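# Route PSU cable through case wall and seat supply

## Task

Feed the power supply's cable through the hole in the computer case's internal wall so the entire plug ends up in the far compartment, clearly distant from that wall, with the cable kept fairly taut on the supply's side. Put the supply upright on the case floor inside the rear-panel slot, its cable end facing inward and its end plate pressed flat to the panel's outer face. The case must stand level on the table with nothing beneath its feet, and no loose object may touch the supply, cable or plug. Everything must stay in place without the robot holding it; finally release and move the arm away.

## Robot and tools

Robot: one 7-joint arm with a parallel two-finger gripper. The only camera is cam_wrist (896x504, mounted on the wrist). Scene frame: origin on the table surface right under the arm base, +z up, +y to the left when facing along +x. The base itself may sit slightly tilted relative to the table.

execute_actions takes "actions", a list holding either nothing, one action, or one wait, plus an optional boolean "pictures" (images come by default).
- Empty list: no command, just the current state.
- Action: {"rows": [...], "steps": n}, n from 1 to 15 (default 15), each step 1/30 s. Each row drives one step; if there are fewer rows than steps the final row repeats. Up to 15 rows.
- Wait: {"steps": n} with n up to 300; no new command, and it returns once n steps have elapsed since the previous result (time spent thinking counts).
A refused call sends nothing to the robot.

A row is 10 numbers for this single arm, in order: arm/joint_1 (waist), arm/joint_2 (shoulder), arm/joint_3 (upper arm roll), arm/joint_4 (elbow), arm/joint_5 (forearm roll), arm/joint_6 (wrist pitch), arm/joint_7 (wrist roll), gripper/position, gripper/force_limit, gripper/speed. The first seven are absolute joint target angles in radians, in the same convention as the Joint positions line, not offsets. Stated ranges: waist -6.283..6.283, shoulder -2.250..2.250, upper arm roll -6.283..6.283, elbow -2.580..2.580, forearm roll -6.283..6.283, wrist pitch -2.100..2.100, wrist roll -6.283..6.283. True ends may differ by up to 0.013 rad. A target more than 0.013 rad beyond a range end and beyond the joint's last reported angle gets the call refused; a target beyond the real end is clipped there, and "joint sent to its limit" may then appear (possibly referring to an earlier action). Absence of that line does not prove there is more room.

The three gripper numbers are scaled -1..1. position: +1 fully open (85 mm), pads touch near -0.8, -1 closes until blocked. force_limit: per-pad squeeze, roughly 20 N at -1, 128 N at 0, 235 N at +1 (on a 40 mm object, slow close); tiny or thin objects get less. speed: pad gap rate about 20 mm/s at -1, 85 at 0, 150 at +1; quicker closes add a few newtons (up to ~5 N at 0, ~12 N at +1). Fingertips reach about 13 mm farther from the arm as they close, so leave that clearance over surfaces.

Motion: joints are speed and acceleration limited and move in sync, arriving together from rest and halting together on reversal. Each step the sent target is capped at 0.304 rad ahead of the measured angle for joints 1-4 and 0.266 for joints 5-7, and all targets are pulled back if they would place the gripper over 70 mm from where it is. Large moves may still be unfinished when the result arrives. The simulation keeps running while you think; the arm keeps heading to the last row sent until it has nearly stopped or a step is HELD.

Result lines: Joint positions (rad) and Joint velocities (rad/s) in column order. object_status: 0 moving, 1 blocked while opening, 2 blocked while closing (a grip), 3 reached the commanded position or pads closed together (a thin item may still be held). Any new position value resets it to 0 until the fingers settle. position_measured is in counts, nonlinear: 3 fully open, ~78 = 60 mm, ~130 = 40 mm, ~180 = 20 mm, ~230 pads touching. To grasp, command -1, hold it, and confirm status 2. Once fingers stop, new force_limit or speed only apply after position changes by at least 0.01; to loosen, open first. If the object slips or yields, fingers re-close automatically, except after a grip at force_limit -1, where status stays 2 even if the object is gone. "joint command not followed" means the clearance check altered or blocked targets (mount block or post counts as arm). HELD marks steps where your row was partly or fully not sent.

zoom_image: {"camera": "cam_wrist", "region": [x0, y0, x1, y1]} in pixels of the latest full image, origin top-left, at most 504x504; returns a finer view.

finished_scene: {"scene": n} with the current scene's number; ends it irreversibly, grades it and reports success, then starts the next scene's task. Answering without any tool call ends everything.

Hazards: contact torque reaching a joint's load limit (48 N m for joints 1-4, 30.2 N m for joints 5-7, held weight included) freezes the arm 10 s and drops the rest of the call. Holding loads warms motors: a MOTOR HOT warning from 60 °C, and at 75 °C an OVER-TEMPERATURE FAULT lets the arm sag until it cools. Avoid drops, slips, slamming, hard impacts and heavy shoves, and never push or knock anything off the table, which fails the task. Loose objects may occasionally get a brief external nudge. Before finishing, make sure the setup holds on its own, open the gripper and retreat.

Each tool is called after ">>>" by a JSON object that holds its "name" and its "arguments", one argument or row to a line.

## Session

>>> {"name": "execute_actions", "arguments": {
  "actions": []
}}

Scene clock: 0.00 s of 5400.00 s.
position_measured=3 object_status=3
Joint positions: [-1.561  0.059  0.405  1.931  0.001  1.143 -0.879]
Joint velocities: [-0.     0.    -0.     0.    -0.001 -0.    -0.   ]

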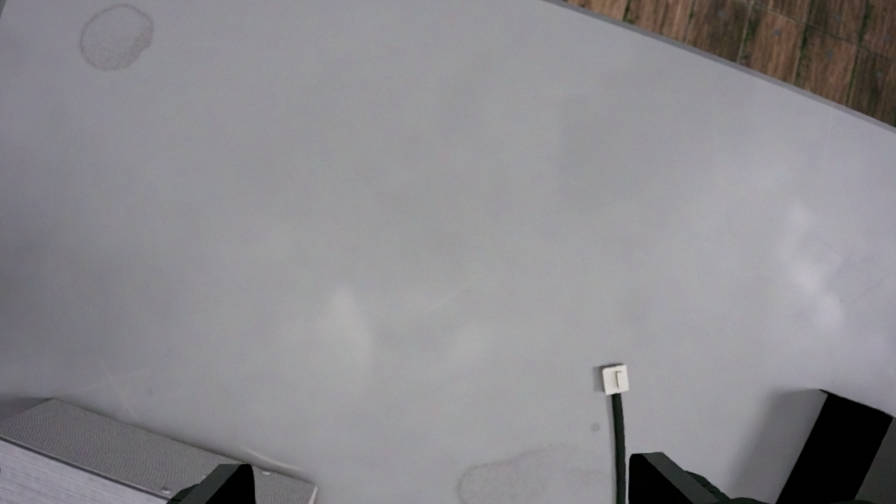

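>>> {"name": "execute_actions", "arguments": {
  "actions": [
    {"rows":[[-1.0,0,0,1.45,0,1.69,-1.57,1,0,0]]}
  ],
  "pictures": false
}}

>>> {"name": "execute_actions", "arguments": {
  "actions": [
    {"steps":40}
  ]
}}

Scene clock: 6.93 s of 5400.00 s.
position_measured=3 object_status=3
Joint positions: [-1.145  0.011  0.078  1.556  0.001  1.515 -1.254]
Joint velocities: [ 0.846 -0.076 -0.481 -0.67   0.004  1.082 -1.213]
Steps of this call (steps 1 to 90: nothing new was sent; then 3.43 s passed at rest; steps 91 to 105: all 15 steps of this action). Readings (joint positions | what the end effector reports):
91: [-1.560 0.059 0.405 1.930 0.001 1.143 -0.879] | position_measured=3 object_status=3
92: [-1.553 0.058 0.400 1.926 0.000 1.147 -0.883] | position_measured=3 object_status=3
94: [-1.523 0.053 0.375 1.900 0.001 1.170 -0.905] | position_measured=3 object_status=3
98: [-1.401 0.034 0.260 1.785 0.000 1.271 -1.006] | position_measured=3 object_status=3
105: the state above

Scene clock: 8.27 s of 5400.00 s.
position_measured=3 object_status=3
Joint positions: [-1.    0.    0.    1.45  0.    1.69 -1.57]
Joint velocities: [-0.    -0.    -0.001  0.     0.001  0.001  0.   ]
Steps of this call (steps 1 to 30: the robot went on to your last target; steps 31 to 40: nothing new was sent). Readings (joint positions | what the end effector reports):
1: [-1.119 0.008 0.063 1.536 0.001 1.549 -1.295] | position_measured=3 object_status=3
2: [-1.098 0.006 0.051 1.520 0.001 1.576 -1.336] | position_measured=3 object_status=3
4: [-1.064 0.004 0.032 1.494 0.000 1.619 -1.417] | position_measured=3 object_status=3
8: [-1.013 -0.000 0.004 1.455 0.000 1.682 -1.554] | position_measured=3 object_status=3
40: the state above
The arm was judged still, so your last target was given up. Only a new action makes it travel on or press farther. Fingers that are still opening or closing keep moving.

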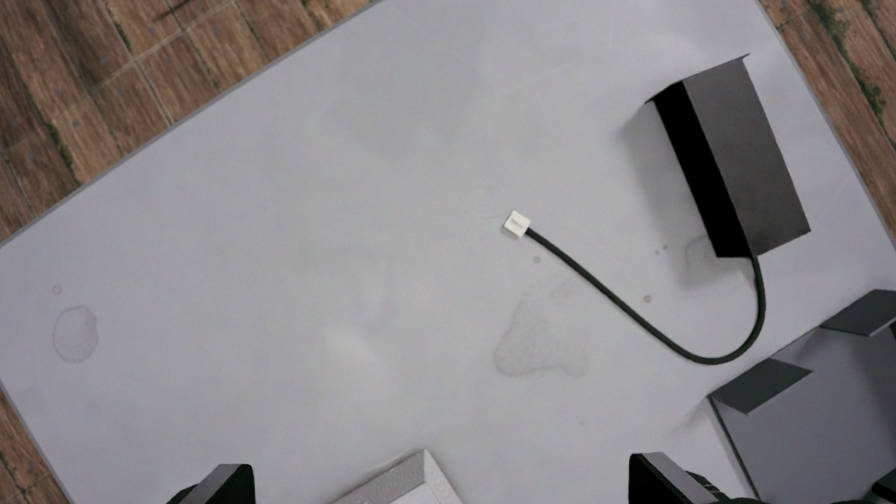

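>>> {"name": "execute_actions", "arguments": {
  "actions": [
    {"rows":[[0,0.2,0,1.25,0,1.69,-1.57,1,0,0]]}
  ],
  "pictures": false
}}

>>> {"name": "execute_actions", "arguments": {
  "actions": [
    {"steps":50}
  ]
}}

>>> {"name": "execute_actions", "arguments": {
  "actions": [
    {"rows":[[0,0.5,0,0.95,0,1.69,-1.57,1,0,0]]}
  ],
  "pictures": false
}}

>>> {"name": "execute_actions", "arguments": {
  "actions": [
    {"steps":40}
  ]
}}

Scene clock: 11.80 s of 5400.00 s.
position_measured=3 object_status=3
Joint positions: [-0.598  0.158 -0.001  1.292 -0.     1.689 -1.57 ]
Joint velocities: [ 1.064  0.179  0.003 -0.183  0.001 -0.001 -0.001]
Steps of this call (steps 1 to 90: nothing new was sent; then 0.03 s passed at rest; steps 91 to 105: all 15 steps of this action). Readings (joint positions | what the end effector reports):
91: [-0.999 0.001 -0.000 1.450 -0.000 1.690 -1.570] | position_measured=3 object_status=3
92: [-0.992 0.005 -0.001 1.446 -0.001 1.690 -1.570] | position_measured=3 object_status=3
94: [-0.962 0.023 -0.002 1.429 -0.001 1.691 -1.570] | position_measured=3 object_status=3
98: [-0.844 0.089 -0.002 1.364 -0.001 1.690 -1.570] | position_measured=3 object_status=3
105: the state above

Scene clock: 13.47 s of 5400.00 s.
position_measured=3 object_status=3
Joint positions: [-0.    0.2   0.    1.25  0.    1.69 -1.57]
Joint velocities: [ 0.     0.    -0.     0.     0.002  0.001  0.001]
Steps of this call (steps 1 to 45: the robot went on to your last target; steps 46 to 50: nothing new was sent). Readings (joint positions | what the end effector reports):
1: [-0.563 0.163 -0.001 1.286 -0.000 1.689 -1.570] | position_measured=3 object_status=3
2: [-0.527 0.168 -0.001 1.281 -0.000 1.689 -1.570] | position_measured=3 object_status=3
4: [-0.456 0.176 -0.000 1.274 -0.000 1.689 -1.570] | position_measured=3 object_status=3
8: [-0.314 0.187 -0.000 1.263 -0.000 1.689 -1.570] | position_measured=3 object_status=3
50: the state above
The arm was judged still, so your last target was given up. Only a new action makes it travel on or press farther. Fingers that are still opening or closing keep moving.

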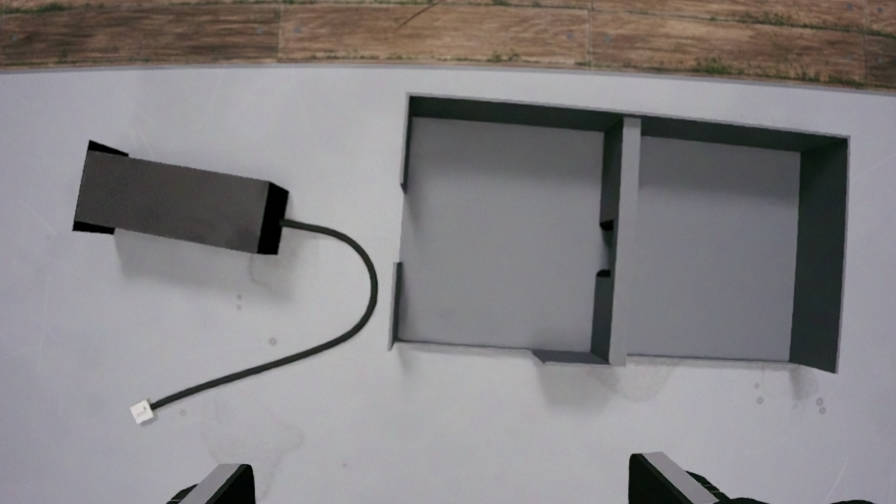

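Scene clock: 13.97 s of 5400.00 s.
position_measured=3 object_status=3
Joint positions: [-0.     0.492 -0.     0.955  0.     1.689 -1.57 ]
Joint velocities: [ 0.     0.069  0.001 -0.083 -0.     0.     0.   ]
Steps of this call (steps 1 to 15: all 15 steps of this action). Readings (joint positions | what the end effector reports):
1: [0.000 0.201 0.000 1.249 -0.000 1.690 -1.570] | position_measured=3 object_status=3
2: [0.000 0.207 0.000 1.244 -0.000 1.691 -1.570] | position_measured=3 object_status=3
4: [0.000 0.235 0.000 1.218 -0.000 1.691 -1.570] | position_measured=3 object_status=3
8: [0.000 0.351 0.000 1.103 0.000 1.691 -1.570] | position_measured=3 object_status=3
15: the state above

Scene clock: 15.30 s of 5400.00 s.
position_measured=3 object_status=3
Joint positions: [-0.    0.5  -0.    0.95  0.    1.69 -1.57]
Joint velocities: [-0.     0.     0.001  0.    -0.     0.001  0.   ]
Steps of this call (steps 1 to 15: the robot went on to your last target; steps 16 to 40: nothing new was sent). Readings (joint positions | what the end effector reports):
1: [-0.000 0.493 -0.000 0.953 -0.000 1.689 -1.570] | position_measured=3 object_status=3
2: [-0.000 0.495 -0.000 0.952 -0.000 1.690 -1.570] | position_measured=3 object_status=3
4: [-0.000 0.497 -0.000 0.951 0.000 1.690 -1.570] | position_measured=3 object_status=3
8: [-0.000 0.499 -0.000 0.950 0.000 1.690 -1.570] | position_measured=3 object_status=3
40: the state above
The arm was judged still, so your last target was given up. Only a new action makes it travel on or press farther. Fingers that are still opening or closing keep moving.

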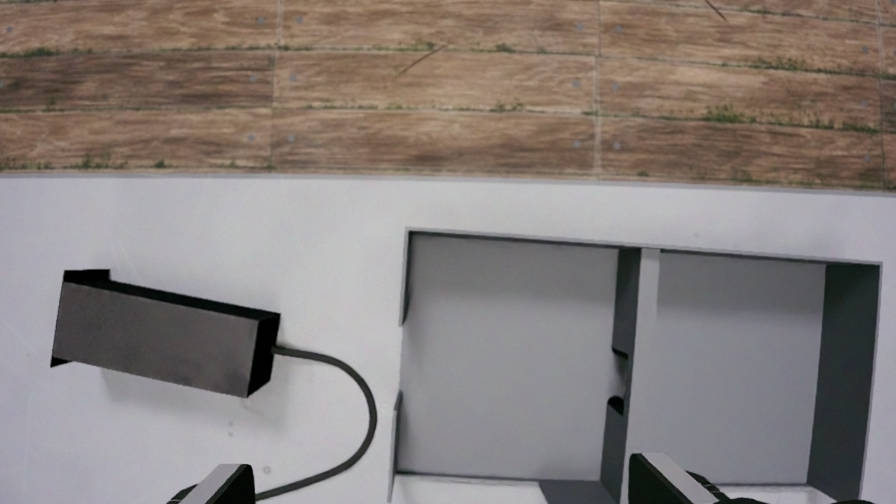

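>>> {"name": "zoom_image", "arguments": {
  "camera": "cam_wrist",
  "region": [540,300,720,460]
}}

>>> {"name": "execute_actions", "arguments": {
  "actions": [
    {"rows":[[-0.45,0.55,0,1.45,-0.65,1.25,-1.57,1,0,0]]}
  ],
  "pictures": false
}}

>>> {"name": "execute_actions", "arguments": {
  "actions": [
    {"steps":35}
  ]
}}

Region (540, 300, 720, 460) of cam_wrist's 896x504 image, scaled by 2.800.

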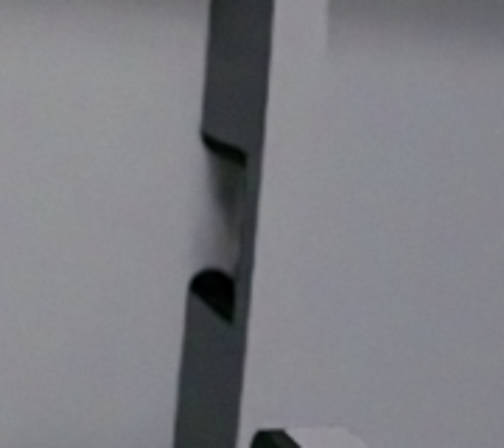

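Scene clock: 28.13 s of 5400.00 s.
position_measured=3 object_status=3
Joint positions: [-0.265  0.531  0.001  1.222 -0.239  1.45  -1.57 ]
Joint velocities: [-0.571  0.064  0.001  0.708 -0.718 -0.624  0.   ]
Steps of this call (steps 1 to 90: nothing new was sent; then 9.33 s passed at rest; steps 91 to 105: all 15 steps of this action). Readings (joint positions | what the end effector reports):
91: [-0.001 0.500 0.000 0.951 -0.000 1.689 -1.570] | position_measured=3 object_status=3
92: [-0.007 0.500 0.002 0.955 -0.003 1.686 -1.570] | position_measured=3 object_status=3
94: [-0.035 0.503 0.003 0.980 -0.024 1.664 -1.570] | position_measured=3 object_status=3
98: [-0.121 0.515 0.002 1.064 -0.098 1.590 -1.570] | position_measured=3 object_status=3
105: the state above

Scene clock: 29.30 s of 5400.00 s.
position_measured=3 object_status=3
Joint positions: [-0.45  0.55 -0.    1.45 -0.65  1.25 -1.57]
Joint velocities: [-0.    -0.     0.001  0.     0.     0.    -0.001]
Steps of this call (steps 1 to 30: the robot went on to your last target; steps 31 to 35: nothing new was sent). Readings (joint positions | what the end effector reports):
1: [-0.284 0.533 0.001 1.246 -0.265 1.429 -1.570] | position_measured=3 object_status=3
2: [-0.303 0.536 0.001 1.269 -0.292 1.409 -1.570] | position_measured=3 object_status=3
4: [-0.339 0.540 0.000 1.314 -0.355 1.369 -1.570] | position_measured=3 object_status=3
8: [-0.401 0.546 -0.000 1.391 -0.513 1.301 -1.570] | position_measured=3 object_status=3
35: the state above
The arm was judged still, so your last target was given up. Only a new action makes it travel on or press farther. Fingers that are still opening or closing keep moving.

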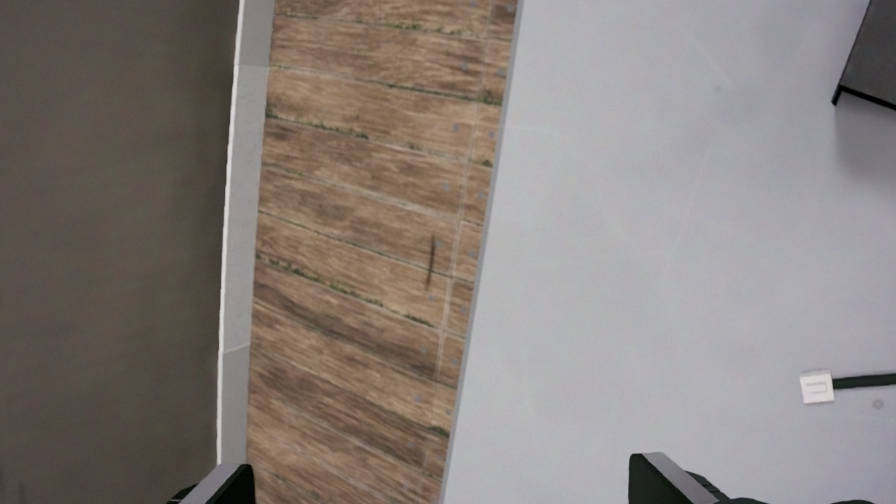

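>>> {"name": "execute_actions", "arguments": {
  "actions": [
    {"rows":[[-0.627,0.6925,0,2.087,0,0.362,-0.25,0,-0.8,0]]}
  ],
  "pictures": false
}}

>>> {"name": "execute_actions", "arguments": {
  "actions": [
    {"steps":50}
  ]
}}

Scene clock: 36.23 s of 5400.00 s.
position_measured=95 object_status=0
Joint positions: [-0.575  0.65  -0.001  1.773 -0.368  0.965 -1.286]
Joint velocities: [-0.173  0.146 -0.001  0.893  0.781 -0.783  0.781]
Steps of this call (steps 1 to 90: nothing new was sent; then 3.43 s passed at rest; steps 91 to 105: all 15 steps of this action). Readings (joint positions | what the end effector reports):
91: [-0.451 0.550 0.000 1.451 -0.650 1.249 -1.570] | position_measured=3 object_status=0
92: [-0.454 0.552 0.001 1.455 -0.646 1.245 -1.566] | position_measured=4 object_status=0
94: [-0.471 0.564 0.001 1.479 -0.625 1.223 -1.544] | position_measured=14 object_status=0
98: [-0.520 0.603 -0.000 1.577 -0.540 1.137 -1.458] | position_measured=43 object_status=0
105: the state above

Scene clock: 37.90 s of 5400.00 s.
position_measured=128 object_status=3
Joint positions: [-0.627  0.693  0.     2.087 -0.     0.362 -0.25 ]
Joint velocities: [ 0.     0.     0.    -0.    -0.001 -0.001 -0.   ]
Steps of this call (steps 1 to 45: the robot went on to your last target; steps 46 to 50: nothing new was sent). Readings (joint positions | what the end effector reports):
1: [-0.581 0.655 -0.001 1.803 -0.342 0.939 -1.260] | position_measured=103 object_status=0
2: [-0.586 0.659 -0.001 1.833 -0.315 0.912 -1.233] | position_measured=110 object_status=0
4: [-0.596 0.667 -0.001 1.896 -0.253 0.849 -1.171] | position_measured=123 object_status=0
8: [-0.612 0.682 -0.000 2.003 -0.115 0.691 -1.011] | position_measured=128 object_status=0
50: the state above
The arm was judged still, so your last target was given up. Only a new action makes it travel on or press farther. Fingers that are still opening or closing keep moving.

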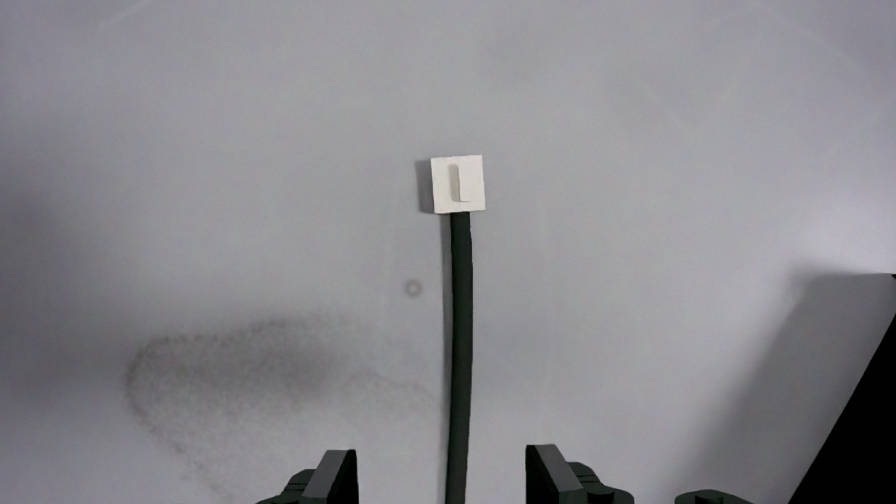

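>>> {"name": "execute_actions", "arguments": {
  "actions": [
    {"rows":[[-0.627,0.906,0,2.0636,0,0.172,-0.25,0,-0.8,0]]}
  ],
  "pictures": false
}}

>>> {"name": "execute_actions", "arguments": {
  "actions": [
    {"steps":15}
  ]
}}

Scene clock: 44.07 s of 5400.00 s.
position_measured=128 object_status=3
Joint positions: [-0.627  0.901 -0.     2.064 -0.     0.172 -0.25 ]
Joint velocities: [ 0.     0.04   0.001 -0.004  0.001 -0.003  0.001]
Steps of this call (steps 1 to 90: nothing new was sent; then 2.67 s passed at rest; steps 91 to 105: all 15 steps of this action). Readings (joint positions | what the end effector reports):
91: [-0.627 0.693 0.000 2.087 -0.000 0.362 -0.250] | position_measured=128 object_status=3
92: [-0.627 0.699 0.000 2.086 -0.000 0.358 -0.250] | position_measured=128 object_status=3
94: [-0.627 0.728 0.000 2.083 -0.000 0.335 -0.250] | position_measured=128 object_status=3
98: [-0.627 0.838 0.000 2.071 0.000 0.237 -0.250] | position_measured=128 object_status=3
105: the state above

Scene clock: 44.57 s of 5400.00 s.
position_measured=128 object_status=3
Joint positions: [-0.627  0.906 -0.     2.064 -0.     0.172 -0.25 ]
Joint velocities: [ 0.     0.001 -0.    -0.    -0.     0.001 -0.001]
Steps of this call (steps 1 to 15: the robot went on to your last target). Readings (joint positions | what the end effector reports):
1: [-0.627 0.902 -0.000 2.064 -0.000 0.172 -0.250] | position_measured=128 object_status=3
2: [-0.627 0.903 -0.000 2.064 0.000 0.172 -0.250] | position_measured=128 object_status=3
4: [-0.627 0.905 -0.000 2.064 0.000 0.172 -0.250] | position_measured=128 object_status=3
8: [-0.627 0.906 -0.000 2.064 0.000 0.172 -0.250] | position_measured=128 object_status=3
15: the state above
The arm was judged still, so your last target was given up. Only a new action makes it travel on or press farther. Fingers that are still opening or closing keep moving.

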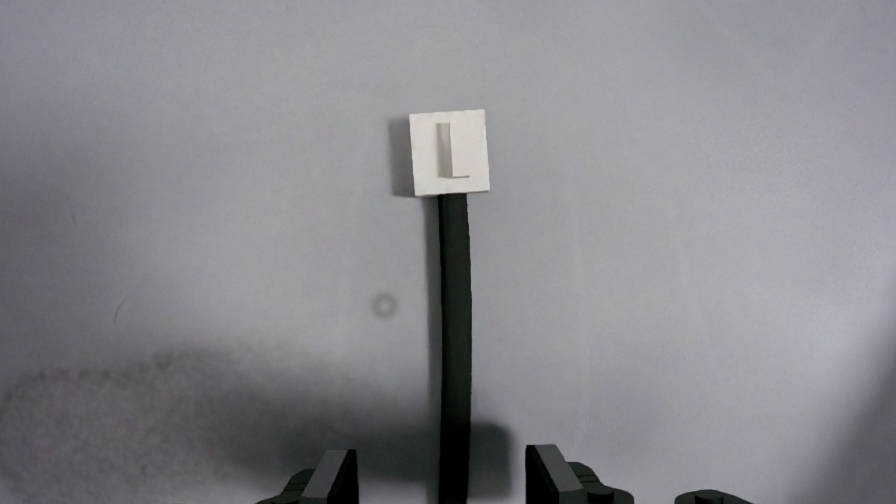

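>>> {"name": "execute_actions", "arguments": {
  "actions": [
    {"rows":[[-0.627,0.9564,0,2.0539,0,0.131,-0.25,0,-0.6,0]],"steps":12}
  ],
  "pictures": false
}}

>>> {"name": "execute_actions", "arguments": {
  "actions": [
    {"rows":[[-0.627,0.9564,0,2.0539,0,0.131,-0.25,-1,-0.6,0]]}
  ],
  "pictures": false
}}

>>> {"name": "execute_actions", "arguments": {
  "actions": [
    {"steps":10}
  ]
}}

Scene clock: 48.50 s of 5400.00 s.
position_measured=128 object_status=3
Joint positions: [-0.627  0.939  0.     2.061  0.     0.139 -0.25 ]
Joint velocities: [ 0.001  0.001  0.     0.    -0.    -0.001  0.001]
Steps of this call (steps 1 to 90: nothing new was sent; then 0.53 s passed at rest; steps 91 to 102: all 12 steps of this action). Readings (joint positions | what the end effector reports):
91: [-0.627 0.907 0.000 2.063 -0.000 0.172 -0.250] | position_measured=128 object_status=3
92: [-0.627 0.913 0.000 2.062 -0.000 0.168 -0.250] | position_measured=128 object_status=3
94: [-0.627 0.939 0.000 2.057 -0.000 0.148 -0.250] | position_measured=128 object_status=3
98: [-0.627 0.939 0.000 2.060 0.000 0.139 -0.250] | position_measured=128 object_status=3
102: the state above

Scene clock: 49.00 s of 5400.00 s.
position_measured=216 object_status=0
Joint positions: [-0.628  0.934 -0.001  2.065 -0.     0.142 -0.25 ]
Joint velocities: [-0.     0.     0.    -0.     0.    -0.001 -0.001]
Steps of this call (steps 1 to 15: all 15 steps of this action). Readings (joint positions | what the end effector reports):
1: [-0.627 0.939 0.000 2.061 0.000 0.139 -0.250] | position_measured=128 object_status=0
2: [-0.627 0.938 -0.000 2.061 -0.000 0.140 -0.250] | position_measured=129 object_status=0
4: [-0.627 0.937 -0.001 2.064 -0.000 0.143 -0.250] | position_measured=139 object_status=0
8: [-0.628 0.935 -0.001 2.066 -0.000 0.143 -0.250] | position_measured=167 object_status=0
15: the state above

Scene clock: 49.33 s of 5400.00 s.
position_measured=216 object_status=2
Joint positions: [-0.628  0.934 -0.001  2.065 -0.     0.142 -0.25 ]
Joint velocities: [ 0.     0.    -0.001 -0.    -0.     0.001  0.002]
Steps of this call (steps 1 to 10: the robot went on to your last target). Readings (joint positions | what the end effector reports):
1: [-0.628 0.934 -0.001 2.065 -0.000 0.142 -0.250] | position_measured=216 object_status=0
2: [-0.628 0.934 -0.001 2.065 -0.000 0.142 -0.250] | position_measured=216 object_status=0
4: [-0.628 0.934 -0.001 2.065 -0.000 0.142 -0.250] | position_measured=216 object_status=0
8: [-0.628 0.934 -0.001 2.065 -0.000 0.142 -0.250] | position_measured=216 object_status=2
10: the state above

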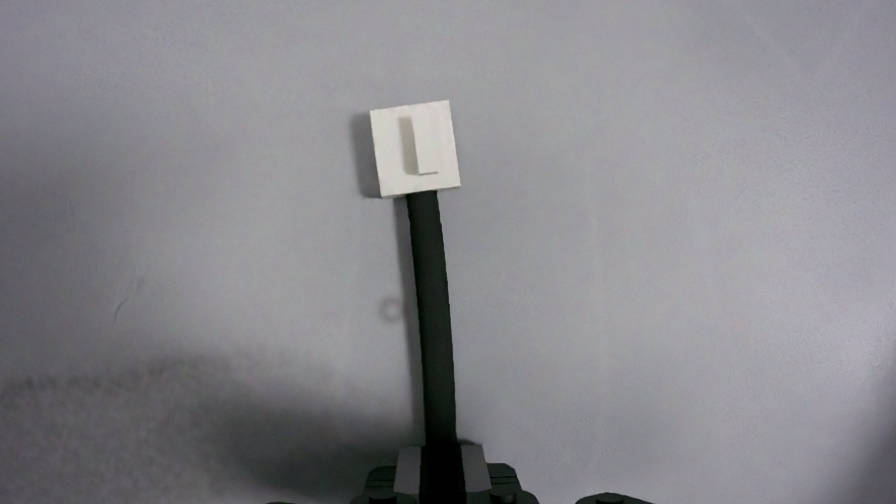

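>>> {"name": "execute_actions", "arguments": {
  "actions": [
    {"rows":[[-0.627,0.576,0,2.047,0,0.519,0.1,-1,-0.6,0]]}
  ],
  "pictures": false
}}

>>> {"name": "execute_actions", "arguments": {
  "actions": [
    {"rows":[[-0.35,0.576,0,2.047,0,0.519,1.9,-1,-0.6,0]]}
  ],
  "pictures": false
}}

>>> {"name": "execute_actions", "arguments": {
  "actions": [
    {"steps":32}
  ]
}}

>>> {"name": "execute_actions", "arguments": {
  "actions": [
    {"rows":[[0.054,0.6926,0,1.766,0,0.683,3.12,-1,-0.6,0]]}
  ],
  "pictures": false
}}

>>> {"name": "execute_actions", "arguments": {
  "actions": [
    {"steps":35}
  ]
}}

Scene clock: 54.60 s of 5400.00 s.
position_measured=216 object_status=2
Joint positions: [-0.627  0.602  0.     2.047  0.     0.493  0.078]
Joint velocities: [ 0.001 -0.408  0.001 -0.013 -0.001  0.548  0.466]
Steps of this call (steps 1 to 15: the robot went on to your last target; steps 16 to 90: nothing new was sent; then 1.77 s passed at rest; steps 91 to 105: all 15 steps of this action). Readings (joint positions | what the end effector reports):
91: [-0.628 0.933 -0.001 2.065 -0.000 0.142 -0.249] | position_measured=216 object_status=2
92: [-0.628 0.931 -0.001 2.064 -0.000 0.143 -0.246] | position_measured=216 object_status=2
94: [-0.627 0.911 -0.000 2.058 -0.000 0.158 -0.227] | position_measured=216 object_status=2
98: [-0.627 0.799 -0.000 2.054 -0.000 0.254 -0.133] | position_measured=216 object_status=2
105: the state above

Scene clock: 55.10 s of 5400.00 s.
position_measured=216 object_status=2
Joint positions: [-0.384  0.577  0.     2.047 -0.     0.519  0.58 ]
Joint velocities: [ 0.202 -0.006 -0.006  0.    -0.002  0.004  1.216]
Steps of this call (steps 1 to 15: all 15 steps of this action). Readings (joint positions | what the end effector reports):
1: [-0.626 0.592 -0.000 2.047 -0.000 0.508 0.092] | position_measured=216 object_status=2
2: [-0.620 0.586 -0.001 2.047 -0.000 0.513 0.108] | position_measured=216 object_status=2
4: [-0.591 0.584 -0.002 2.047 -0.001 0.515 0.152] | position_measured=216 object_status=2
8: [-0.480 0.580 -0.000 2.047 0.000 0.516 0.296] | position_measured=216 object_status=2
15: the state above

Scene clock: 56.17 s of 5400.00 s.
position_measured=216 object_status=2
Joint positions: [-0.35   0.576  0.     2.047 -0.     0.519  1.869]
Joint velocities: [ 0.001  0.    -0.    -0.     0.001 -0.001  0.753]
Steps of this call (steps 1 to 32: the robot went on to your last target). Readings (joint positions | what the end effector reports):
1: [-0.378 0.577 0.000 2.047 -0.000 0.519 0.621] | position_measured=216 object_status=2
2: [-0.373 0.576 0.000 2.047 -0.000 0.519 0.661] | position_measured=216 object_status=2
4: [-0.365 0.576 -0.000 2.047 -0.000 0.519 0.743] | position_measured=216 object_status=2
8: [-0.357 0.576 -0.000 2.047 -0.000 0.519 0.905] | position_measured=216 object_status=2
32: the state above

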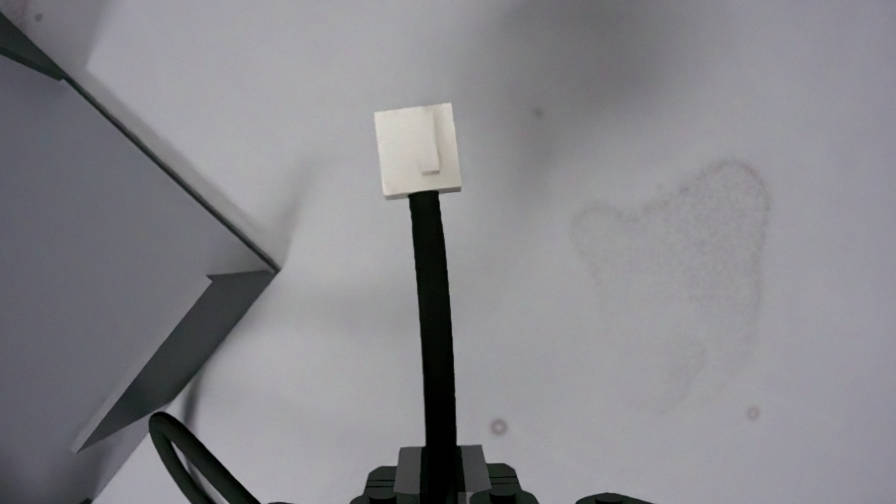

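Scene clock: 56.67 s of 5400.00 s.
position_measured=216 object_status=2
Joint positions: [-0.022  0.673  0.001  1.812  0.     0.656  2.322]
Joint velocities: [ 0.443  0.112 -0.    -0.292 -0.001  0.176  1.215]
Steps of this call (steps 1 to 15: all 15 steps of this action). Readings (joint positions | what the end effector reports):
1: [-0.349 0.577 -0.000 2.047 -0.000 0.520 1.890] | position_measured=216 object_status=2
2: [-0.343 0.580 -0.001 2.043 -0.000 0.522 1.910] | position_measured=216 object_status=2
4: [-0.314 0.592 -0.002 2.020 -0.001 0.536 1.957] | position_measured=216 object_status=2
8: [-0.201 0.628 -0.002 1.931 -0.001 0.586 2.062] | position_measured=216 object_status=2
15: the state above

Scene clock: 57.83 s of 5400.00 s.
position_measured=216 object_status=2
Joint positions: [ 0.054  0.692 -0.     1.766 -0.     0.683  3.12 ]
Joint velocities: [-0.    -0.     0.001 -0.     0.001 -0.    -0.001]
Steps of this call (steps 1 to 35: the robot went on to your last target). Readings (joint positions | what the end effector reports):
1: [-0.009 0.676 0.001 1.803 0.000 0.661 2.363] | position_measured=216 object_status=2
2: [0.002 0.679 0.001 1.796 0.000 0.666 2.404] | position_measured=216 object_status=2
4: [0.019 0.684 0.000 1.785 -0.000 0.672 2.485] | position_measured=216 object_status=2
8: [0.039 0.689 -0.000 1.774 -0.000 0.679 2.648] | position_measured=216 object_status=2
35: the state above

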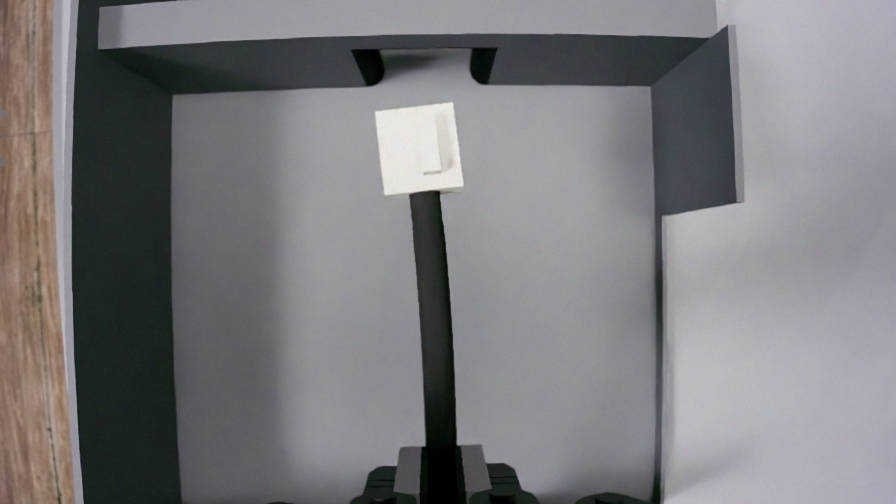

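>>> {"name": "execute_actions", "arguments": {
  "actions": [
    {"rows":[[0.054,0.9195,0,1.7875,0,0.4346,3.12,-1,-0.6,0]]}
  ],
  "pictures": false
}}

>>> {"name": "execute_actions", "arguments": {
  "actions": [
    {"steps":10}
  ]
}}

Scene clock: 60.70 s of 5400.00 s.
position_measured=216 object_status=2
Joint positions: [ 0.054  0.914 -0.     1.788 -0.     0.435  3.12 ]
Joint velocities: [ 0.     0.035  0.002 -0.01   0.001 -0.012  0.   ]
Steps of this call (steps 1 to 15: the robot went on to your last target; steps 16 to 71: nothing new was sent; steps 72 to 86: all 15 steps of this action). Readings (joint positions | what the end effector reports):
72: [0.054 0.693 -0.000 1.766 -0.000 0.683 3.120] | position_measured=216 object_status=2
73: [0.054 0.699 -0.000 1.766 -0.000 0.678 3.120] | position_measured=216 object_status=2
75: [0.054 0.727 -0.000 1.768 -0.000 0.650 3.120] | position_measured=216 object_status=2
79: [0.054 0.837 -0.000 1.778 -0.000 0.529 3.120] | position_measured=216 object_status=2
86: the state above

Scene clock: 61.03 s of 5400.00 s.
position_measured=216 object_status=2
Joint positions: [ 0.054  0.919 -0.     1.787 -0.     0.435  3.12 ]
Joint velocities: [-0.     0.001 -0.001 -0.    -0.     0.001 -0.002]
Steps of this call (steps 1 to 10: the robot went on to your last target). Readings (joint positions | what the end effector reports):
1: [0.054 0.915 -0.000 1.788 -0.000 0.435 3.120] | position_measured=216 object_status=2
2: [0.054 0.916 -0.000 1.787 -0.000 0.435 3.120] | position_measured=216 object_status=2
4: [0.054 0.918 -0.000 1.787 -0.000 0.435 3.120] | position_measured=216 object_status=2
8: [0.054 0.919 -0.000 1.787 -0.000 0.435 3.120] | position_measured=216 object_status=2
10: the state above

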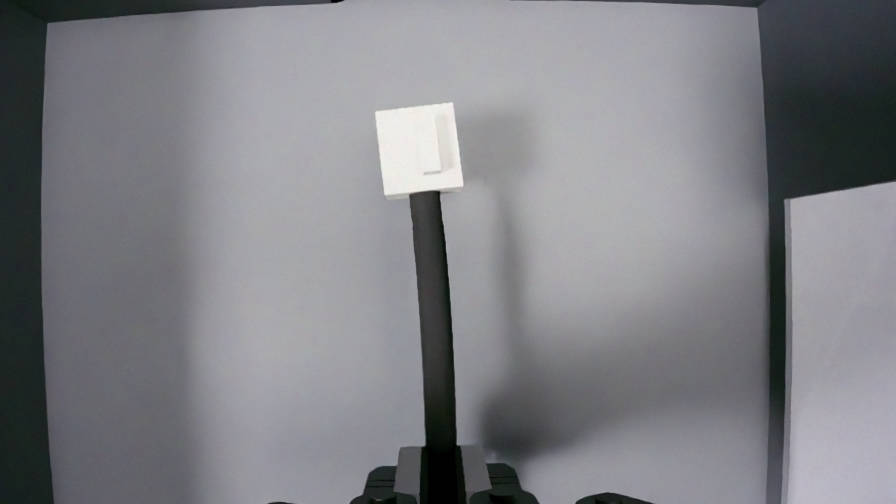

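>>> {"name": "execute_actions", "arguments": {
  "actions": [
    {"rows":[[0.1505,0.924,0,1.7712,0,0.446,3.217,-1,-0.6,0]]}
  ]
}}

>>> {"name": "execute_actions", "arguments": {
  "actions": [
    {"rows":[[0.254,0.935,0,1.7338,0,0.473,3.32,-1,-0.6,0]]}
  ]
}}

Scene clock: 64.67 s of 5400.00 s.
position_measured=216 object_status=2
Joint positions: [ 0.149  0.924 -0.001  1.771 -0.     0.446  3.217]
Joint velocities: [ 0.01   0.    -0.001  0.     0.001  0.    -0.002]
Steps of this call (steps 1 to 15: the robot went on to your last target; steps 16 to 90: nothing new was sent; then 0.13 s passed at rest; steps 91 to 105: all 15 steps of this action). Readings (joint positions | what the end effector reports):
91: [0.055 0.919 -0.000 1.787 -0.000 0.435 3.121] | position_measured=216 object_status=2
92: [0.061 0.919 -0.002 1.786 -0.001 0.435 3.125] | position_measured=216 object_status=2
94: [0.089 0.921 -0.003 1.782 -0.001 0.438 3.150] | position_measured=216 object_status=2
98: [0.144 0.923 0.002 1.772 0.000 0.446 3.213] | position_measured=216 object_status=2
105: the state above

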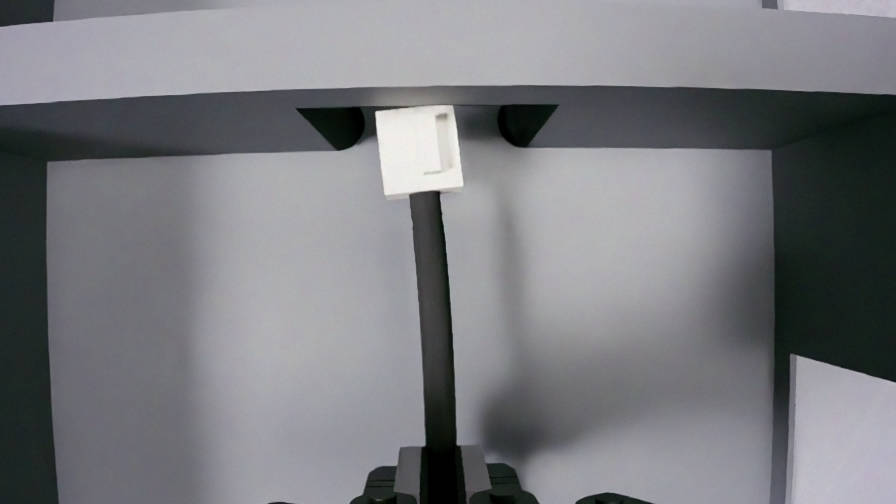

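Scene clock: 65.17 s of 5400.00 s.
position_measured=216 object_status=2
Joint positions: [ 0.252  0.935 -0.     1.734 -0.     0.473  3.32 ]
Joint velocities: [ 0.011  0.001  0.001 -0.     0.     0.002  0.001]
Steps of this call (steps 1 to 15: all 15 steps of this action). Readings (joint positions | what the end effector reports):
1: [0.150 0.924 -0.001 1.771 -0.000 0.446 3.218] | position_measured=216 object_status=2
2: [0.157 0.924 -0.002 1.769 -0.001 0.447 3.222] | position_measured=216 object_status=2
4: [0.185 0.928 -0.004 1.760 -0.001 0.454 3.247] | position_measured=216 object_status=2
8: [0.246 0.934 0.002 1.736 0.000 0.471 3.314] | position_measured=216 object_status=2
15: the state above

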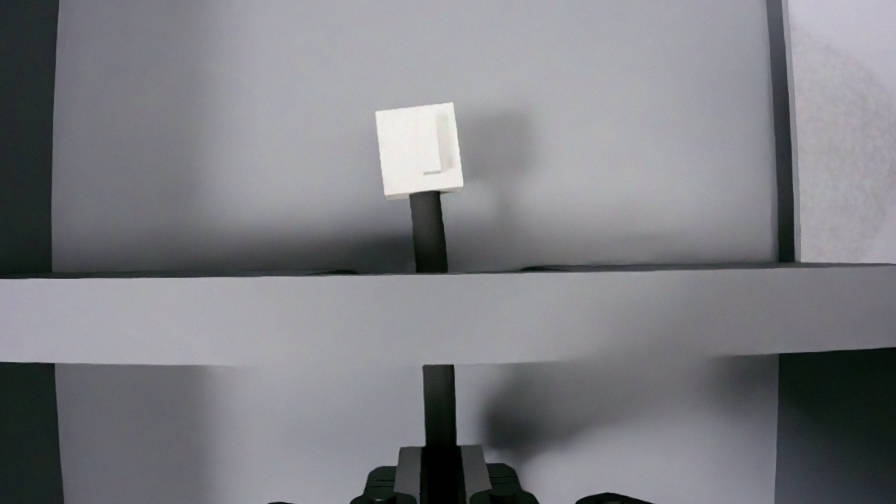

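>>> {"name": "execute_actions", "arguments": {
  "actions": [
    {"rows":[[0.254,0.96,0,1.731,0,0.451,3.32,-1,-0.6,0],[0.254,0.96,0,1.731,0,0.451,3.32,-1,-0.6,0],[0.254,0.96,0,1.731,0,0.451,3.32,-1,-0.6,0],[0.254,0.96,0,1.731,0,0.451,3.32,-1,-0.6,0],[0.254,0.96,0,1.731,0,0.451,3.32,-1,-0.6,0],[0.254,0.96,0,1.731,0,0.451,3.32,-1,-0.6,0],[0.254,0.96,0,1.731,0,0.451,3.32,1,-0.6,0]]}
  ]
}}

>>> {"name": "execute_actions", "arguments": {
  "actions": [
    {"rows":[[0.2,0.64,0,1.7,0,0.80,3.2,1,-0.6,0]]}
  ]
}}

>>> {"name": "execute_actions", "arguments": {
  "actions": [
    {"rows":[[-0.515,0.8254,0,1.3763,0,0.94,2.464,1,-0.6,0]]}
  ]
}}

>>> {"name": "execute_actions", "arguments": {
  "actions": [
    {"steps":35}
  ]
}}

Scene clock: 70.97 s of 5400.00 s.
position_measured=169 object_status=0
Joint positions: [ 0.254  0.96  -0.     1.731 -0.     0.451  3.32 ]
Joint velocities: [ 0.001  0.002  0.001  0.001  0.    -0.     0.001]
Steps of this call (steps 1 to 15: the robot went on to your last target; steps 16 to 90: nothing new was sent; then 2.30 s passed at rest; steps 91 to 105: all 15 steps of this action). Readings (joint positions | what the end effector reports):
91: [0.254 0.936 -0.000 1.734 -0.000 0.473 3.320] | position_measured=216 object_status=2
92: [0.254 0.941 -0.000 1.733 -0.000 0.469 3.320] | position_measured=216 object_status=2
94: [0.254 0.958 -0.000 1.731 -0.000 0.454 3.320] | position_measured=216 object_status=2
98: [0.254 0.959 -0.000 1.731 -0.000 0.451 3.320] | position_measured=216 object_status=0
105: the state above

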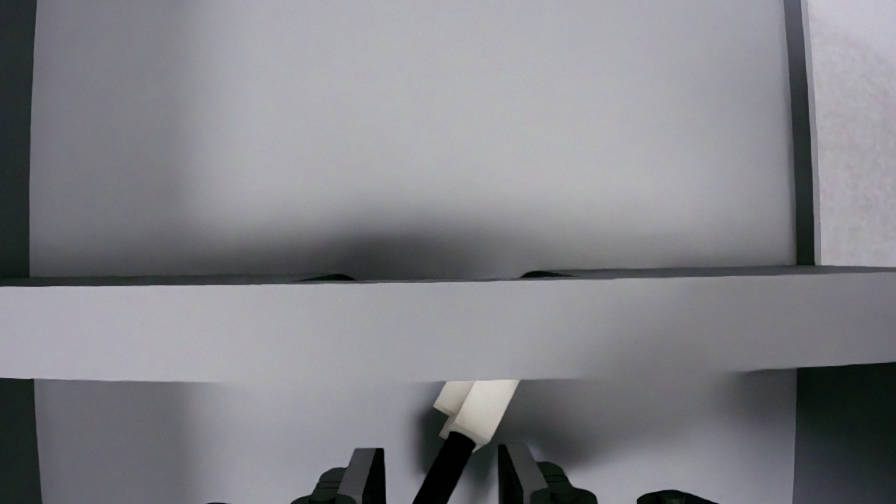

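Scene clock: 71.47 s of 5400.00 s.
position_measured=56 object_status=0
Joint positions: [ 0.202  0.653 -0.     1.7   -0.     0.789  3.203]
Joint velocities: [-0.037 -0.24  -0.002 -0.026 -0.     0.339 -0.104]
Steps of this call (steps 1 to 15: all 15 steps of this action). Readings (joint positions | what the end effector reports):
1: [0.254 0.959 -0.000 1.731 -0.000 0.451 3.320] | position_measured=162 object_status=0
2: [0.253 0.954 0.000 1.731 0.000 0.456 3.318] | position_measured=154 object_status=0
4: [0.248 0.926 0.000 1.729 0.000 0.478 3.308] | position_measured=139 object_status=0
8: [0.229 0.816 0.000 1.718 0.000 0.581 3.267] | position_measured=109 object_status=0
15: the state above

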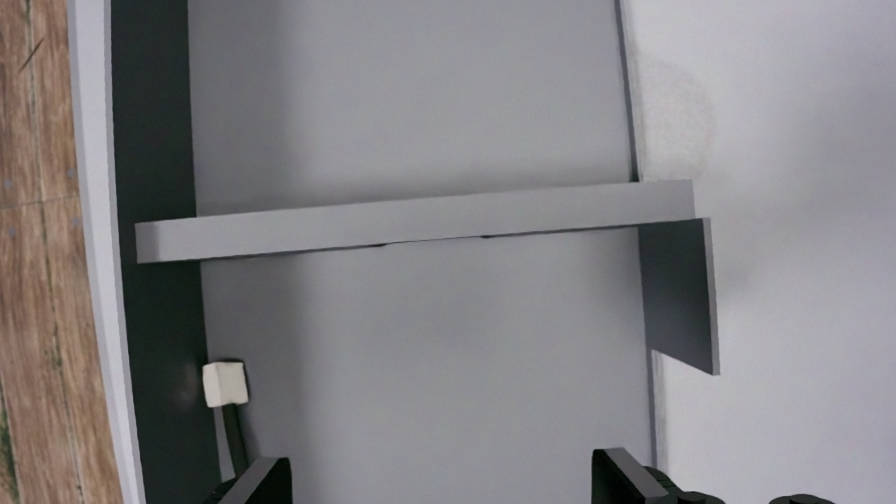

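Scene clock: 71.97 s of 5400.00 s.
position_measured=3 object_status=0
Joint positions: [-0.138  0.77   0.001  1.469  0.     0.904  2.907]
Joint velocities: [-0.848  0.172 -0.001 -0.307 -0.002  0.116 -0.743]
Steps of this call (steps 1 to 15: all 15 steps of this action). Readings (joint positions | what the end effector reports):
1: [0.200 0.648 -0.000 1.698 -0.000 0.798 3.200] | position_measured=48 object_status=0
2: [0.193 0.648 0.001 1.693 0.001 0.806 3.195] | position_measured=41 object_status=0
4: [0.164 0.660 0.003 1.667 0.001 0.827 3.170] | position_measured=26 object_status=0
8: [0.059 0.712 0.002 1.575 0.001 0.864 3.080] | position_measured=5 object_status=0
15: the state above

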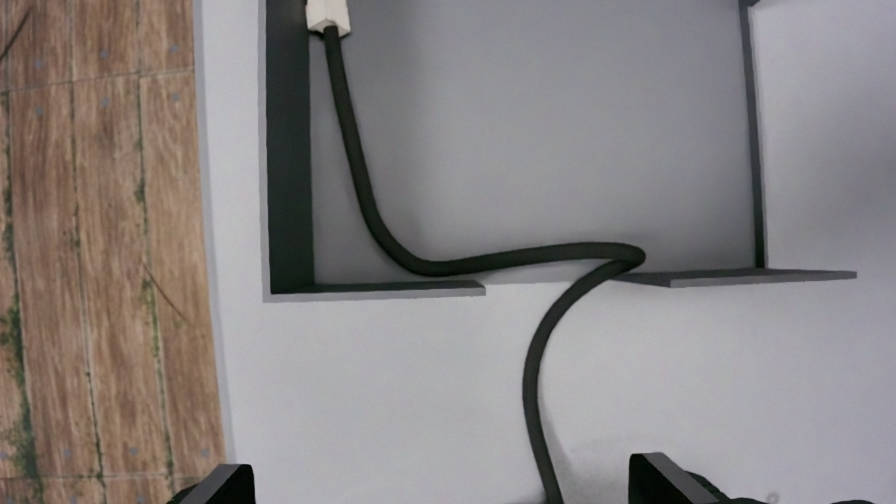

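Scene clock: 73.13 s of 5400.00 s.
position_measured=3 object_status=3
Joint positions: [-0.515  0.825 -0.     1.376 -0.     0.94   2.464]
Joint velocities: [-0.     0.     0.    -0.     0.001  0.001  0.001]
Steps of this call (steps 1 to 30: the robot went on to your last target; steps 31 to 35: nothing new was sent). Readings (joint positions | what the end effector reports):
1: [-0.166 0.776 0.001 1.460 0.000 0.907 2.882] | position_measured=3 object_status=0
2: [-0.194 0.780 0.001 1.451 0.000 0.911 2.857] | position_measured=3 object_status=3
4: [-0.251 0.789 0.001 1.436 0.000 0.916 2.807] | position_measured=3 object_status=3
8: [-0.364 0.805 0.001 1.410 0.000 0.926 2.684] | position_measured=3 object_status=3
35: the state above
The arm was judged still, so your last target was given up. Only a new action makes it travel on or press farther. Fingers that are still opening or closing keep moving.

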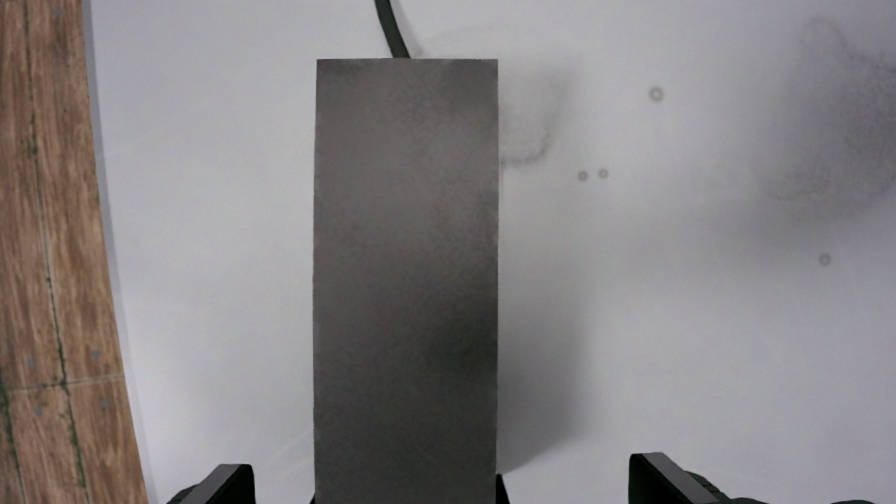

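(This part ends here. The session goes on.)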